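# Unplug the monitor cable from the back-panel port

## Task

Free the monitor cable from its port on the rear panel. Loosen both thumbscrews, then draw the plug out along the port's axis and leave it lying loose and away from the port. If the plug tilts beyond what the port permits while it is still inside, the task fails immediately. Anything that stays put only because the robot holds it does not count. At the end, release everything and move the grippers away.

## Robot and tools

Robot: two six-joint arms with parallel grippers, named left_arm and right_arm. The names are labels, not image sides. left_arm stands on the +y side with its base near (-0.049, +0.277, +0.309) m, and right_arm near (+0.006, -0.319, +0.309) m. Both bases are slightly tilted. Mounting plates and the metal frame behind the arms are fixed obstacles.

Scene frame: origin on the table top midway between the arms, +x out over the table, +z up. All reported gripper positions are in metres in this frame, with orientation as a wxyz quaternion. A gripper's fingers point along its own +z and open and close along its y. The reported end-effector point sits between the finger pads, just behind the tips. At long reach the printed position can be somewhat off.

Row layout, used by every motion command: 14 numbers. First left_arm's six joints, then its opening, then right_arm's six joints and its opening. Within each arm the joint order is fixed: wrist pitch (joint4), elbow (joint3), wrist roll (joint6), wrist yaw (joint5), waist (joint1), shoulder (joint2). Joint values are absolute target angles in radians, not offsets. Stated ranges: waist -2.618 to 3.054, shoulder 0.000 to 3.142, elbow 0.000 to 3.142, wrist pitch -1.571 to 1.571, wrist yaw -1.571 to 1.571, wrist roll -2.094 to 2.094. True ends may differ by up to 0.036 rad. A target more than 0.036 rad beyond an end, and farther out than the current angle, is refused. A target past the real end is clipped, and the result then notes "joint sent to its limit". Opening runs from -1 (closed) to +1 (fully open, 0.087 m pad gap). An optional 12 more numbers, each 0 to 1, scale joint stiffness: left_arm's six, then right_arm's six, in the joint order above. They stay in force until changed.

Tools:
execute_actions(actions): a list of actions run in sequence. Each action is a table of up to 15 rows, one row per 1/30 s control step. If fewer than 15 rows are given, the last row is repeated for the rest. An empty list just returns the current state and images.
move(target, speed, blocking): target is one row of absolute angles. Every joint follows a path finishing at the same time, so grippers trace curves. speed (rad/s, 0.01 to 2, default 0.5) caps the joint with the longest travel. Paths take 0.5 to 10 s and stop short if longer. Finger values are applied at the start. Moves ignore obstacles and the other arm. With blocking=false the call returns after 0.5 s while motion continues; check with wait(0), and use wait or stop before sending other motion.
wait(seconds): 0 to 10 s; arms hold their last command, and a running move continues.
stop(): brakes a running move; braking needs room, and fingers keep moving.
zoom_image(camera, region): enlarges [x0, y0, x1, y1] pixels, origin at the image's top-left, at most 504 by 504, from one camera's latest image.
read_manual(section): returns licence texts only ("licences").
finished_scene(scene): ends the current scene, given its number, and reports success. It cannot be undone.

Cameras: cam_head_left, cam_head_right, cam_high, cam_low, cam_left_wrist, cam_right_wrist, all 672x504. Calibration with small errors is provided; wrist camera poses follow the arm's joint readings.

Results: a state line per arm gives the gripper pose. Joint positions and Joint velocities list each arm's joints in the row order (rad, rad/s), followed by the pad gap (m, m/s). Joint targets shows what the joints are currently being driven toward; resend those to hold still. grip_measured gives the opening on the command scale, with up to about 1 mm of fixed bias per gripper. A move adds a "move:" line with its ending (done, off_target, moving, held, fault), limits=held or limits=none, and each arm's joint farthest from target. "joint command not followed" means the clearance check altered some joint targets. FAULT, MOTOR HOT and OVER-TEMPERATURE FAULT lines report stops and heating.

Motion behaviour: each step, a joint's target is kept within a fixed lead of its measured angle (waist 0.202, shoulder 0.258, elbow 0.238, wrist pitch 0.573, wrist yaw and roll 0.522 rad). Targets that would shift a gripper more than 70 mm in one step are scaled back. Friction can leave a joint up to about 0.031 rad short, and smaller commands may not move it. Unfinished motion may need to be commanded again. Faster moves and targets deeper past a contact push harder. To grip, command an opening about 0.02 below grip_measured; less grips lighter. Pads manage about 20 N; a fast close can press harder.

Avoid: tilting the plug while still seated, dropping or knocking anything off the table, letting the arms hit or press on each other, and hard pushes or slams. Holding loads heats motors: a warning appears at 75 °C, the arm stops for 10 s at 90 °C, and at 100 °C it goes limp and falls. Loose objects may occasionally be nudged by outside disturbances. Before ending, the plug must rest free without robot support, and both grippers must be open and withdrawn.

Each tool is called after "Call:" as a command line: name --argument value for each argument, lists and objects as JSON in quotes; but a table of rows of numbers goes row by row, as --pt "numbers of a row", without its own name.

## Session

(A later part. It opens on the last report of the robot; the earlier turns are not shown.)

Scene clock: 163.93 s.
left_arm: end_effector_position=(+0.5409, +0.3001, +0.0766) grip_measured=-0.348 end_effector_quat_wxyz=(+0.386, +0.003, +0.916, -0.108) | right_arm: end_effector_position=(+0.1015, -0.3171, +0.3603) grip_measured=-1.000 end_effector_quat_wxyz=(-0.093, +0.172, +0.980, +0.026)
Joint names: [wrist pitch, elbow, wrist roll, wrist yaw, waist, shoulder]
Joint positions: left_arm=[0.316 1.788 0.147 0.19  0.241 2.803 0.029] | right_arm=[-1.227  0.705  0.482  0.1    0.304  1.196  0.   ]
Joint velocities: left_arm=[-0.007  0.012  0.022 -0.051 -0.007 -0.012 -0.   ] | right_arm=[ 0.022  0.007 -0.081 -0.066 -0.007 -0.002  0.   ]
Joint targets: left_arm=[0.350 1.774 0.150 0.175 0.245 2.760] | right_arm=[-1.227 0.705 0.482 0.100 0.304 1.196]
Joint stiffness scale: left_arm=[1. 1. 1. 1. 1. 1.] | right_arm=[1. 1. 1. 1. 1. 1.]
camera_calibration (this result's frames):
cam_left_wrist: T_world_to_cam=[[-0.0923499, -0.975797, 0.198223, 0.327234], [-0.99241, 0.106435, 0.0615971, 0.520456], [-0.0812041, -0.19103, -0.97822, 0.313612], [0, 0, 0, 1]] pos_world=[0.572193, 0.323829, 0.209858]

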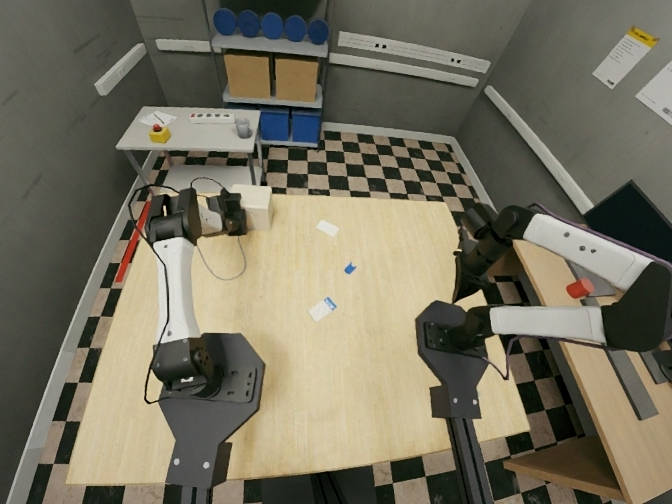

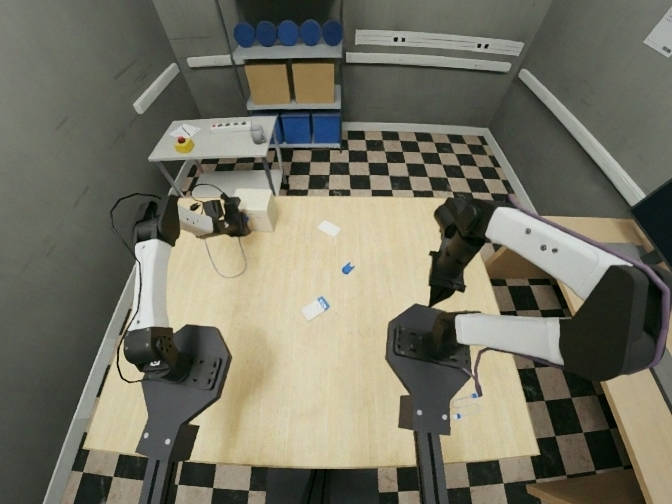

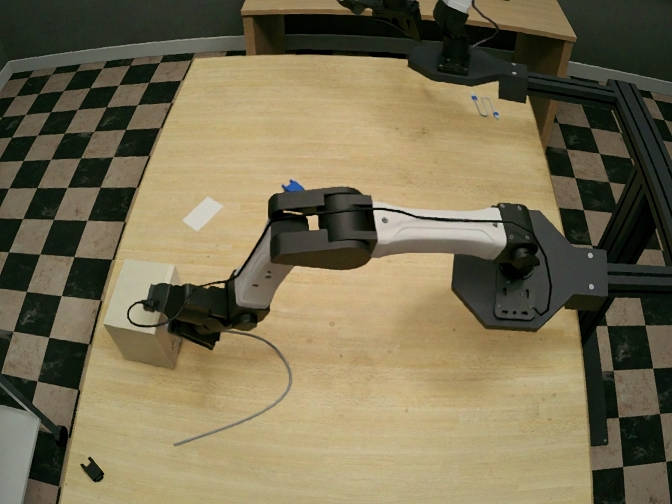

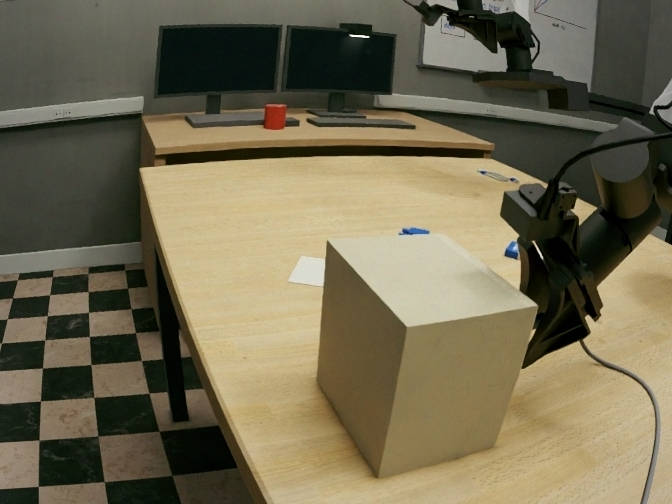

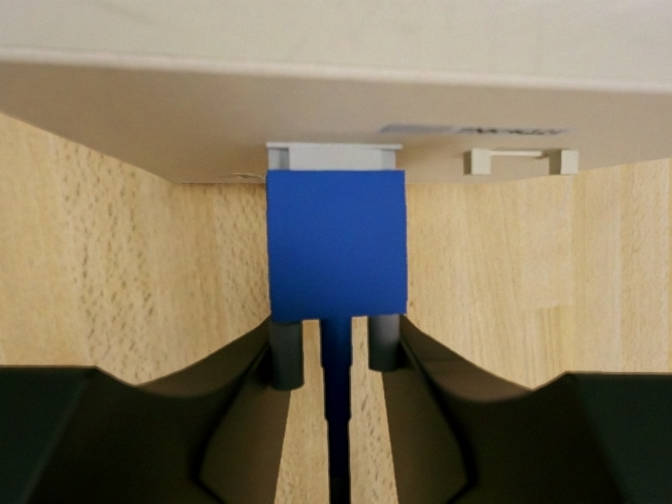

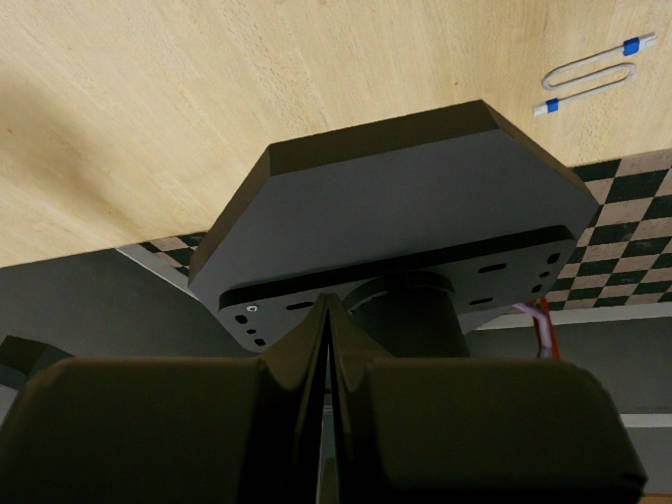

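Call:
execute_actions --actions '[[[0.34,1.78,0.15,0.175,0.245,2.79,-0.2,-1.227,0.705,0.482,0.1,0.304,1.196,-1],[0.34,1.77,0.15,0.175,0.245,2.785,-0.15,-1.227,0.705,0.482,0.1,0.304,1.196,-1],[0.34,1.765,0.15,0.175,0.245,2.78,-0.15,-1.227,0.705,0.482,0.1,0.304,1.196,-1],[0.34,1.76,0.15,0.175,0.245,2.775,-0.15,-1.227,0.705,0.482,0.1,0.304,1.196,-1],[0.34,1.755,0.15,0.175,0.245,2.77,-0.15,-1.227,0.705,0.482,0.1,0.304,1.196,-1],[0.34,1.75,0.15,0.175,0.245,2.765,-0.15,-1.227,0.705,0.482,0.1,0.304,1.196,-1],[0.34,1.745,0.15,0.175,0.245,2.76,-0.15,-1.227,0.705,0.482,0.1,0.304,1.196,-1],[0.34,1.74,0.15,0.175,0.245,2.76,-0.15,-1.227,0.705,0.482,0.1,0.304,1.196,-1],[0.34,1.74,0.15,0.175,0.245,2.76,-0.15,-1.227,0.705,0.482,0.1,0.304,1.196,-1],[0.34,1.74,0.15,0.175,0.245,2.76,-0.2,-1.227,0.705,0.482,0.1,0.304,1.196,-1],[0.34,1.74,0.15,0.175,0.245,2.76,-0.24,-1.227,0.705,0.482,0.1,0.304,1.196,-1],[0.34,1.74,0.15,0.175,0.245,2.76,-0.28,-1.227,0.705,0.482,0.1,0.304,1.196,-1],[0.34,1.74,0.15,0.175,0.245,2.76,-0.31,-1.227,0.705,0.482,0.1,0.304,1.196,-1],[0.34,1.74,0.15,0.175,0.245,2.76,-0.34,-1.227,0.705,0.482,0.1,0.304,1.196,-1]]]'

Call:
wait --seconds 0.2

Scene clock: 165.47 s.
left_arm: end_effector_position=(+0.5473, +0.3035, +0.0930) grip_measured=-0.322 end_effector_quat_wxyz=(+0.401, +0.002, +0.910, -0.104) | right_arm: end_effector_position=(+0.1015, -0.3171, +0.3603) grip_measured=-1.000 end_effector_quat_wxyz=(-0.093, +0.172, +0.980, +0.026)
Joint names: [wrist pitch, elbow, wrist roll, wrist yaw, waist, shoulder]
Joint positions: left_arm=[0.338 1.76  0.145 0.189 0.24  2.764 0.03 ] | right_arm=[-1.227  0.705  0.482  0.1    0.304  1.196  0.   ]
Joint velocities: left_arm=[ 0.051  0.002 -0.081 -0.037 -0.007 -0.002 -0.   ] | right_arm=[-0.066  0.007 -0.022 -0.007  0.002  0.002  0.   ]
Joint targets: left_arm=[0.340 1.740 0.150 0.175 0.245 2.760] | right_arm=[-1.227 0.705 0.482 0.100 0.304 1.196]
Joint stiffness scale: left_arm=[1. 1. 1. 1. 1. 1.] | right_arm=[1. 1. 1. 1. 1. 1.]
camera_calibration (this result's frames):
cam_left_wrist: T_world_to_cam=[[-0.0914446, -0.977314, 0.191038, 0.328554], [-0.994634, 0.0989602, 0.0301578, 0.531855], [-0.0483788, -0.187255, -0.981119, 0.312013], [0, 0, 0, 1]] pos_world=[0.574141, 0.326893, 0.227316]

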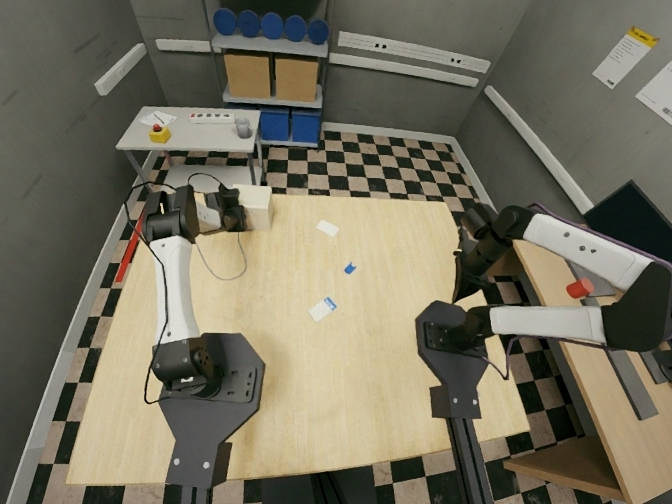

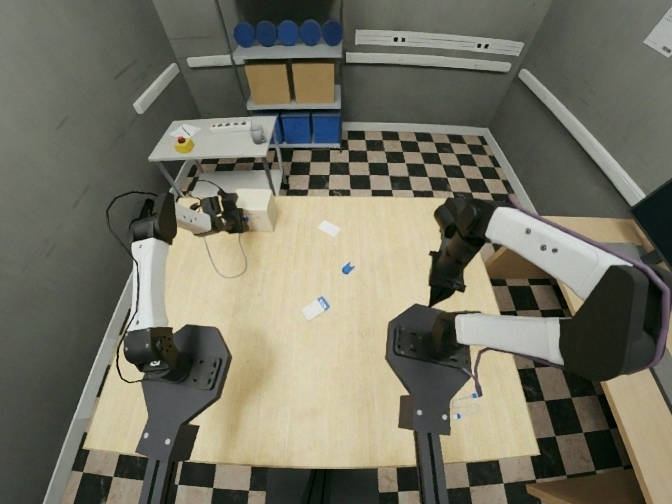

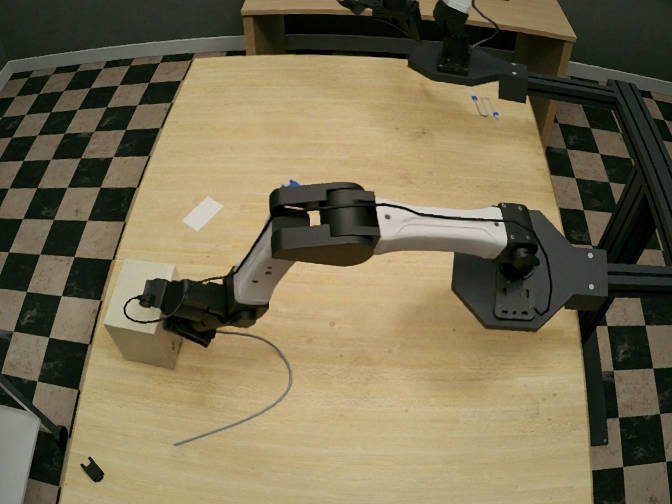

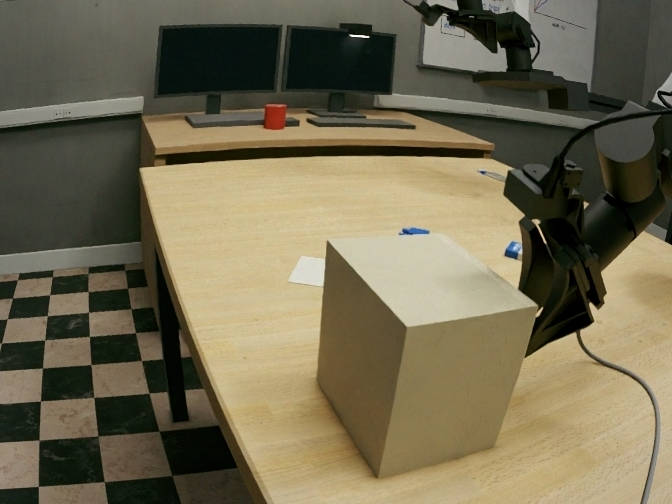

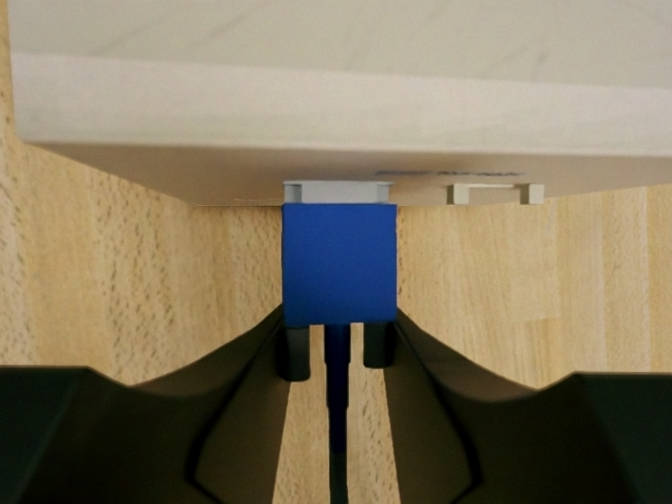

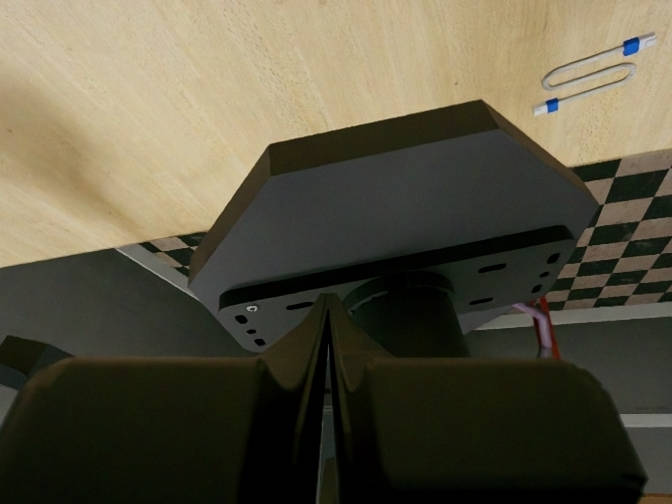

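Scene clock: 165.67 s.
left_arm: end_effector_position=(+0.5473, +0.3035, +0.0930) grip_measured=-0.322 end_effector_quat_wxyz=(+0.401, +0.001, +0.910, -0.105) | right_arm: end_effector_position=(+0.1015, -0.3171, +0.3603) grip_measured=-1.000 end_effector_quat_wxyz=(-0.093, +0.172, +0.980, +0.026)
Joint names: [wrist pitch, elbow, wrist roll, wrist yaw, waist, shoulder]
Joint positions: left_arm=[0.338 1.76  0.144 0.189 0.24  2.764 0.03 ] | right_arm=[-1.227  0.705  0.482  0.1    0.304  1.196  0.   ]
Joint velocities: left_arm=[-0.022 -0.007  0.022  0.022  0.012 -0.007  0.   ] | right_arm=[-0.066 -0.012  0.007 -0.007  0.012 -0.007  0.   ]
Joint targets: left_arm=[0.340 1.740 0.150 0.175 0.245 2.760] | right_arm=[-1.227 0.705 0.482 0.100 0.304 1.196]
Joint stiffness scale: left_arm=[1. 1. 1. 1. 1. 1.] | right_arm=[1. 1. 1. 1. 1. 1.]
wait: 0.20 s; at rest by 0.17 s
camera_calibration (this result's frames):
cam_left_wrist: T_world_to_cam=[[-0.0904096, -0.977192, 0.192153, 0.327783], [-0.994724, 0.0979975, 0.0303389, 0.53218], [-0.0484775, -0.188396, -0.980896, 0.312392], [0, 0, 0, 1]] pos_world=[0.574151, 0.327008, 0.227294]

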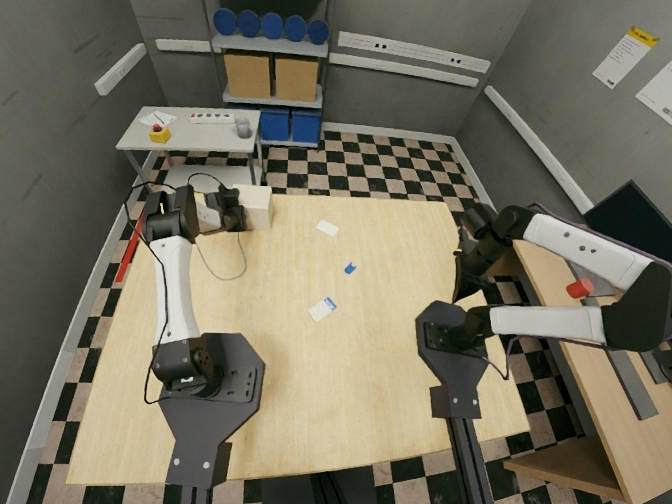

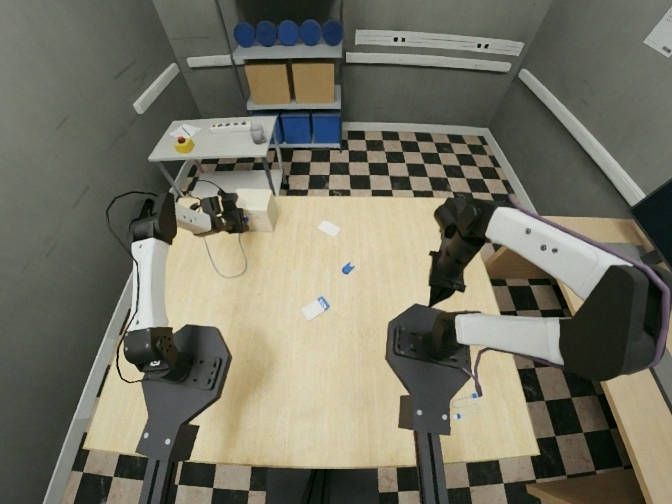

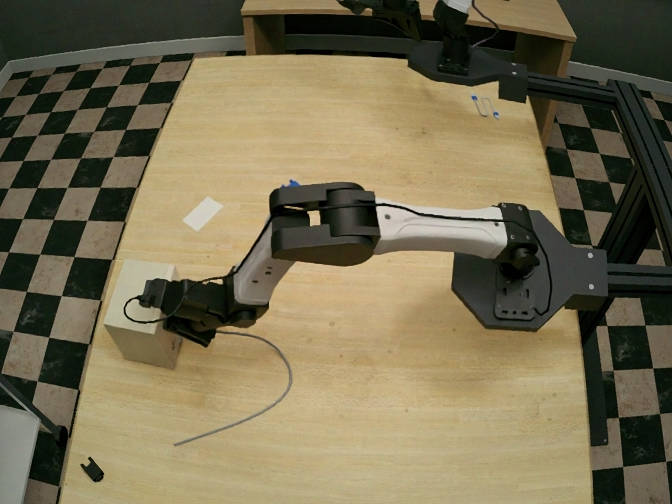

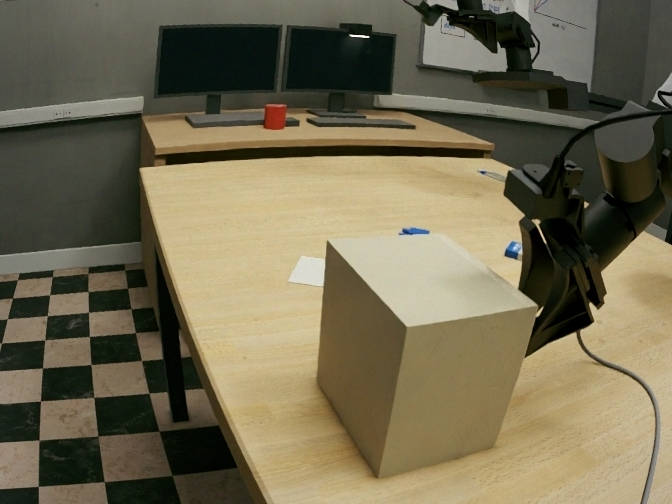

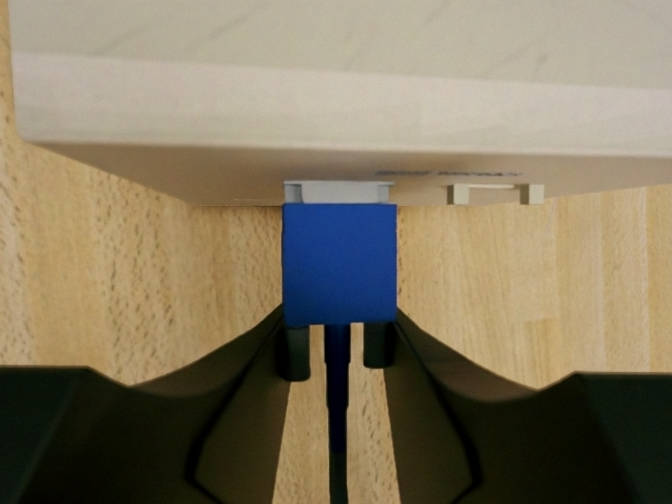

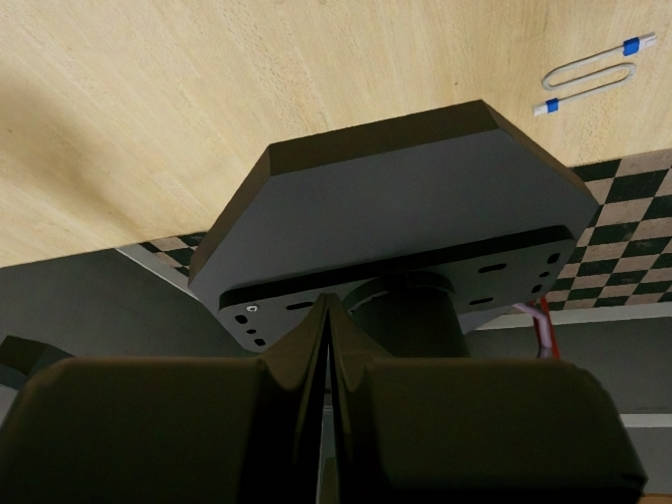

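Call:
execute_actions --actions '[[[0.34,1.74,0.15,0.175,0.245,2.76,-0.2,-1.227,0.705,0.482,0.1,0.304,1.196,-1],[0.34,1.74,0.15,0.175,0.245,2.76,-0.2,-1.227,0.705,0.482,0.1,0.304,1.196,-1],[0.34,1.736,0.15,0.175,0.245,2.76,-0.2,-1.227,0.705,0.482,0.1,0.304,1.196,-1],[0.34,1.732,0.15,0.175,0.245,2.76,-0.2,-1.227,0.705,0.482,0.1,0.304,1.196,-1],[0.34,1.728,0.15,0.175,0.245,2.76,-0.2,-1.227,0.705,0.482,0.1,0.304,1.196,-1],[0.34,1.726,0.15,0.175,0.245,2.76,-0.2,-1.227,0.705,0.482,0.1,0.304,1.196,-1],[0.34,1.726,0.15,0.175,0.245,2.76,-0.2,-1.227,0.705,0.482,0.1,0.304,1.196,-1],[0.34,1.726,0.15,0.175,0.245,2.76,-0.2,-1.227,0.705,0.482,0.1,0.304,1.196,-1],[0.34,1.726,0.15,0.175,0.245,2.76,-0.25,-1.227,0.705,0.482,0.1,0.304,1.196,-1],[0.34,1.726,0.15,0.175,0.245,2.76,-0.29,-1.227,0.705,0.482,0.1,0.304,1.196,-1],[0.34,1.73,0.15,0.175,0.245,2.76,-0.32,-1.227,0.705,0.482,0.1,0.304,1.196,-1],[0.34,1.735,0.15,0.175,0.245,2.76,-0.35,-1.227,0.705,0.482,0.1,0.304,1.196,-1]],[[0.35,1.74,0.15,0.175,0.245,2.755,-0.35,-1.227,0.705,0.482,0.1,0.304,1.196,-1],[0.355,1.74,0.15,0.175,0.245,2.75,-0.35,-1.227,0.705,0.482,0.1,0.304,1.196,-1],[0.36,1.74,0.15,0.175,0.245,2.745,-0.35,-1.227,0.705,0.482,0.1,0.304,1.196,-1],[0.365,1.74,0.15,0.175,0.245,2.74,-0.35,-1.227,0.705,0.482,0.1,0.304,1.196,-1],[0.37,1.74,0.15,0.175,0.245,2.735,-0.35,-1.227,0.705,0.482,0.1,0.304,1.196,-1],[0.375,1.74,0.15,0.175,0.245,2.73,-0.35,-1.227,0.705,0.482,0.1,0.304,1.196,-1],[0.38,1.74,0.15,0.175,0.245,2.725,-0.35,-1.227,0.705,0.482,0.1,0.304,1.196,-1],[0.38,1.74,0.15,0.175,0.245,2.72,-0.35,-1.227,0.705,0.482,0.1,0.304,1.196,-1],[0.38,1.74,0.15,0.175,0.245,2.715,-0.35,-1.227,0.705,0.482,0.1,0.304,1.196,-1],[0.38,1.74,0.15,0.175,0.245,2.71,-0.35,-1.227,0.705,0.482,0.1,0.304,1.196,-1],[0.38,1.74,0.15,0.175,0.245,2.705,-0.35,-1.227,0.705,0.482,0.1,0.304,1.196,-1],[0.38,1.74,0.15,0.175,0.245,2.70,-0.35,-1.227,0.705,0.482,0.1,0.304,1.196,-1]]]'

Scene clock: 168.00 s.
left_arm: end_effector_position=(+0.5420, +0.3032, +0.0922) grip_measured=-0.337 end_effector_quat_wxyz=(+0.393, +0.001, +0.913, -0.105) | right_arm: end_effector_position=(+0.1015, -0.3171, +0.3603) grip_measured=-1.000 end_effector_quat_wxyz=(-0.093, +0.172, +0.980, +0.026)
Joint names: [wrist pitch, elbow, wrist roll, wrist yaw, waist, shoulder]
Joint positions: left_arm=[0.327 1.744 0.144 0.185 0.24  2.754 0.029] | right_arm=[-1.227  0.705  0.482  0.1    0.304  1.196  0.   ]
Joint velocities: left_arm=[-0.051  0.002  0.007 -0.022 -0.012 -0.017  0.   ] | right_arm=[-0.081 -0.002  0.037 -0.007  0.007  0.002  0.   ]
Joint targets: left_arm=[0.380 1.740 0.150 0.175 0.245 2.700] | right_arm=[-1.227 0.705 0.482 0.100 0.304 1.196]
Joint stiffness scale: left_arm=[1. 1. 1. 1. 1. 1.] | right_arm=[1. 1. 1. 1. 1. 1.]
camera_calibration (this result's frames):
cam_left_wrist: T_world_to_cam=[[-0.0880157, -0.977212, 0.193159, 0.325804], [-0.994001, 0.0987989, 0.046903, 0.524887], [-0.0649181, -0.187872, -0.980046, 0.319917], [0, 0, 0, 1]] pos_world=[0.571182, 0.326625, 0.225982]

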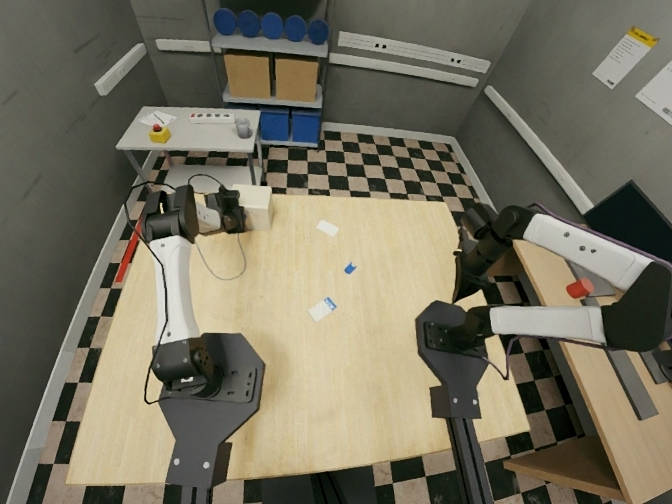

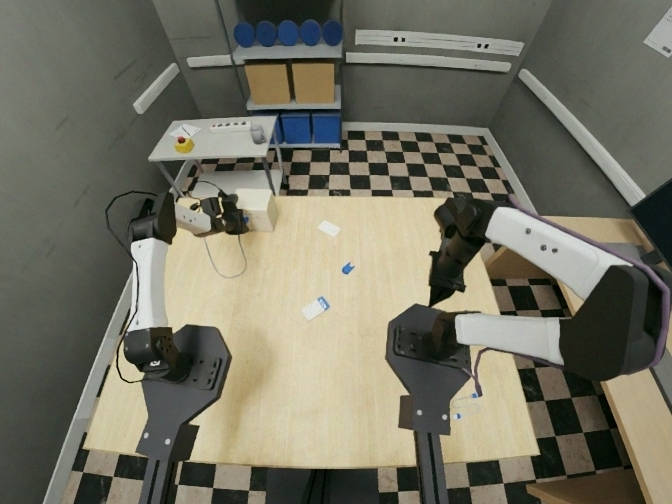

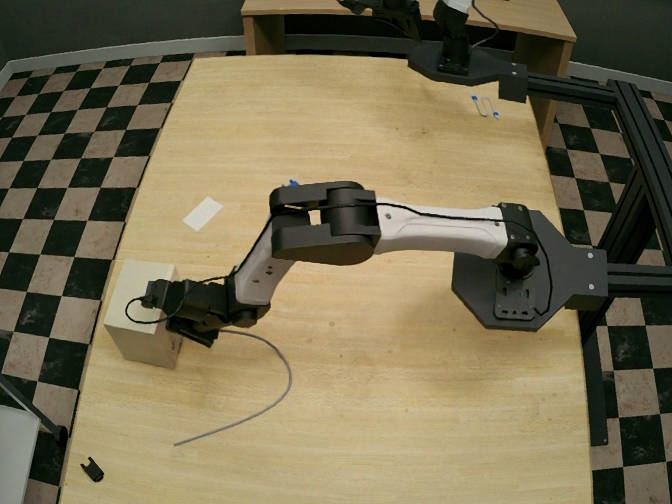

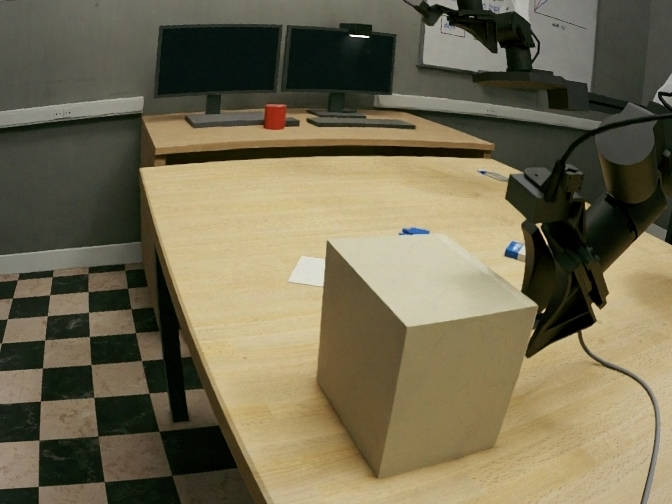

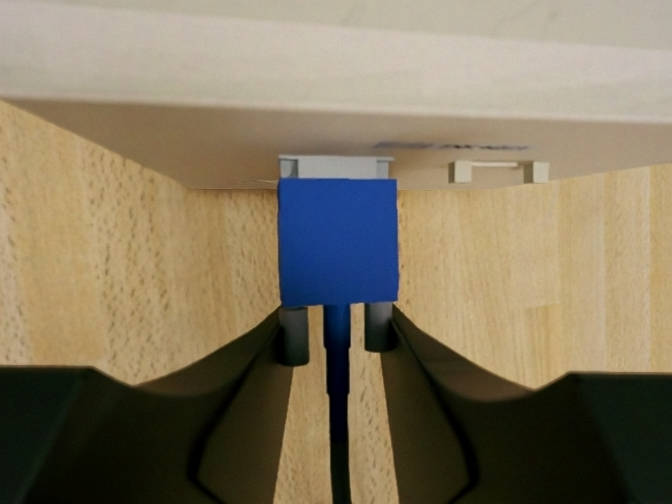

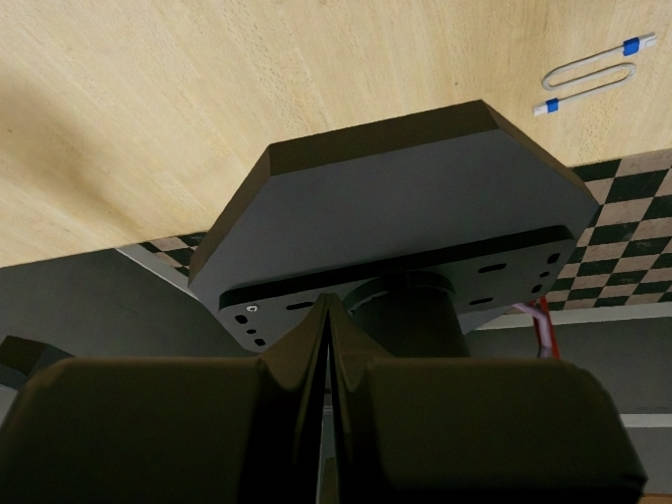

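Call:
move --target '[0.32,1.70,0.15,0.175,0.245,2.72,0.3,-1.227,0.705,0.482,0.1,0.304,1.196,-1]' --speed 0.15

Call:
zoom_image --camera "cam_left_wrist" --region '[260,130,440,370]'

Scene clock: 169.40 s.
left_arm: end_effector_position=(+0.5407, +0.3042, +0.0993) grip_measured=+0.300 end_effector_quat_wxyz=(+0.394, +0.001, +0.913, -0.105) | right_arm: end_effector_position=(+0.1015, -0.3171, +0.3603) grip_measured=-1.000 end_effector_quat_wxyz=(-0.093, +0.172, +0.980, +0.026)
Joint names: [wrist pitch, elbow, wrist roll, wrist yaw, waist, shoulder]
Joint positions: left_arm=[0.327 1.72  0.144 0.185 0.24  2.728 0.057] | right_arm=[-1.227  0.705  0.482  0.1    0.304  1.196  0.   ]
Joint velocities: left_arm=[-0.022 -0.017 -0.022 -0.066  0.002  0.002 -0.   ] | right_arm=[-0.022 -0.002 -0.022  0.037 -0.017 -0.002  0.   ]
Joint targets: left_arm=[0.320 1.700 0.150 0.175 0.245 2.720] | right_arm=[-1.227 0.705 0.482 0.100 0.304 1.196]
Joint stiffness scale: left_arm=[1. 1. 1. 1. 1. 1.] | right_arm=[1. 1. 1. 1. 1. 1.]
move: done; limits=none; left_arm: farthest joint: the elbow, 0.020 radians from its target (0.044 radians at the start); right_arm: farthest joint: the waist, 0.000 radians from its target (0.000 radians at the start)
camera_calibration (this result's frames):
cam_left_wrist: T_world_to_cam=[[-0.0880585, -0.977277, 0.192807, 0.325349], [-0.994095, 0.0985399, 0.045446, 0.523354], [-0.0634125, -0.187666, -0.980184, 0.32611], [0, 0, 0, 1]] pos_world=[0.569593, 0.327584, 0.233134]

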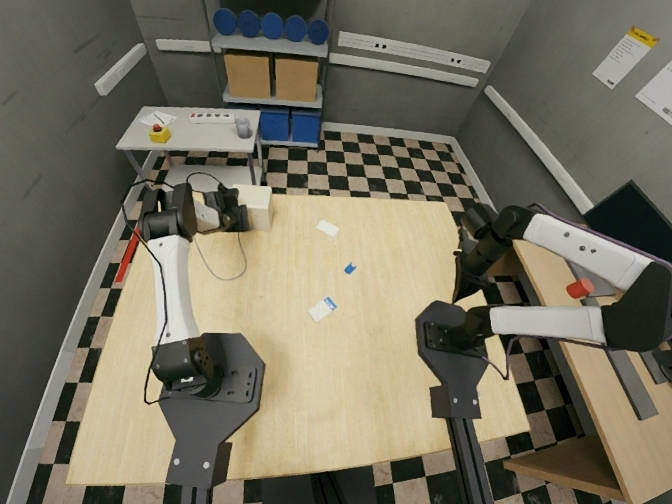

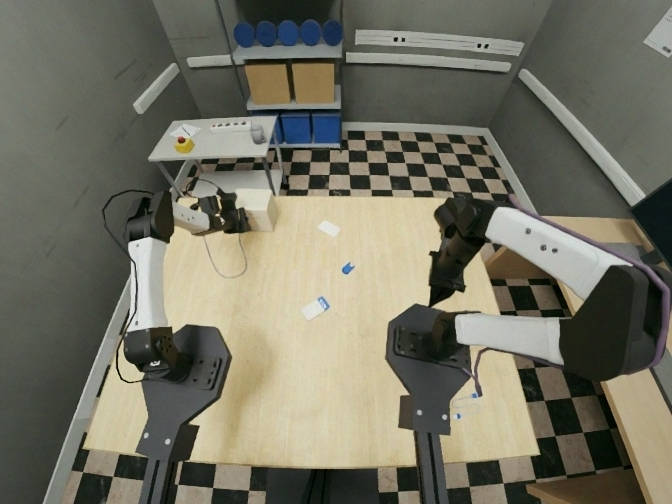

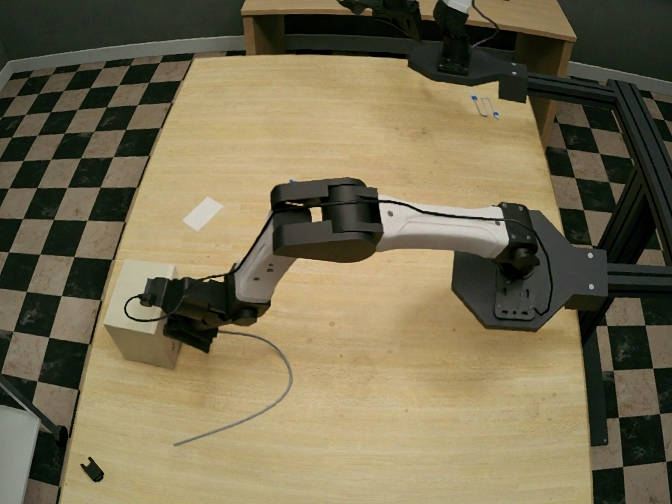

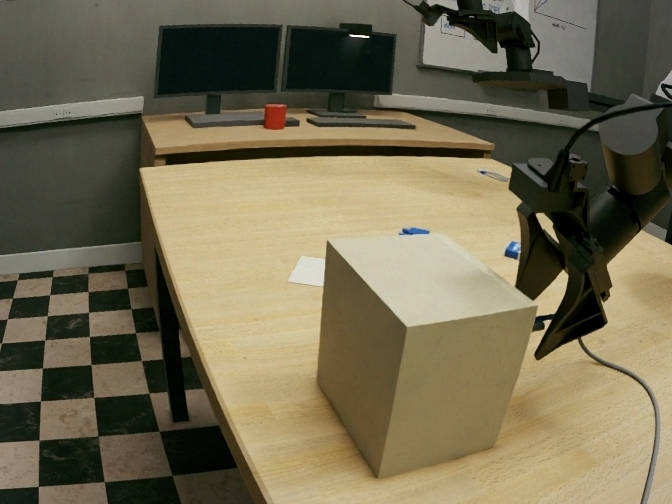

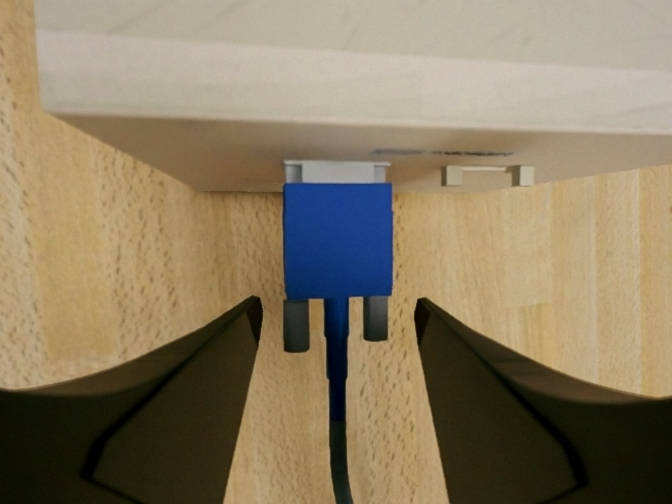

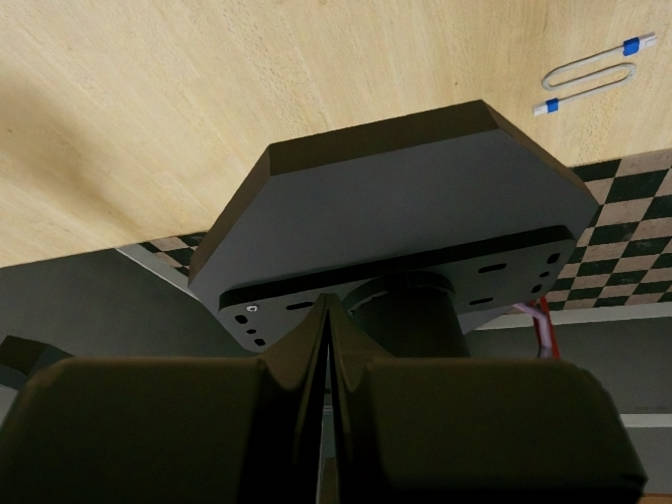

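Region (260, 130, 440, 370) of cam_left_wrist's 672x504 image, scaled by 2.100, with more detail than that image has; it fills the left 378 columns of this view, and the rest is white.

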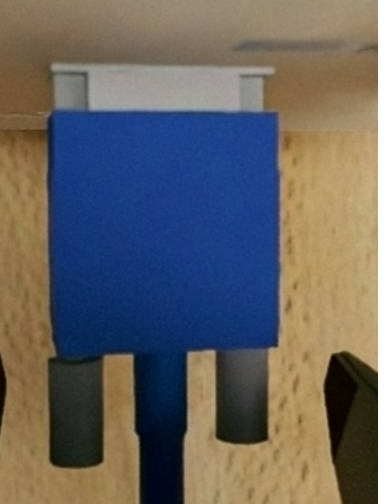

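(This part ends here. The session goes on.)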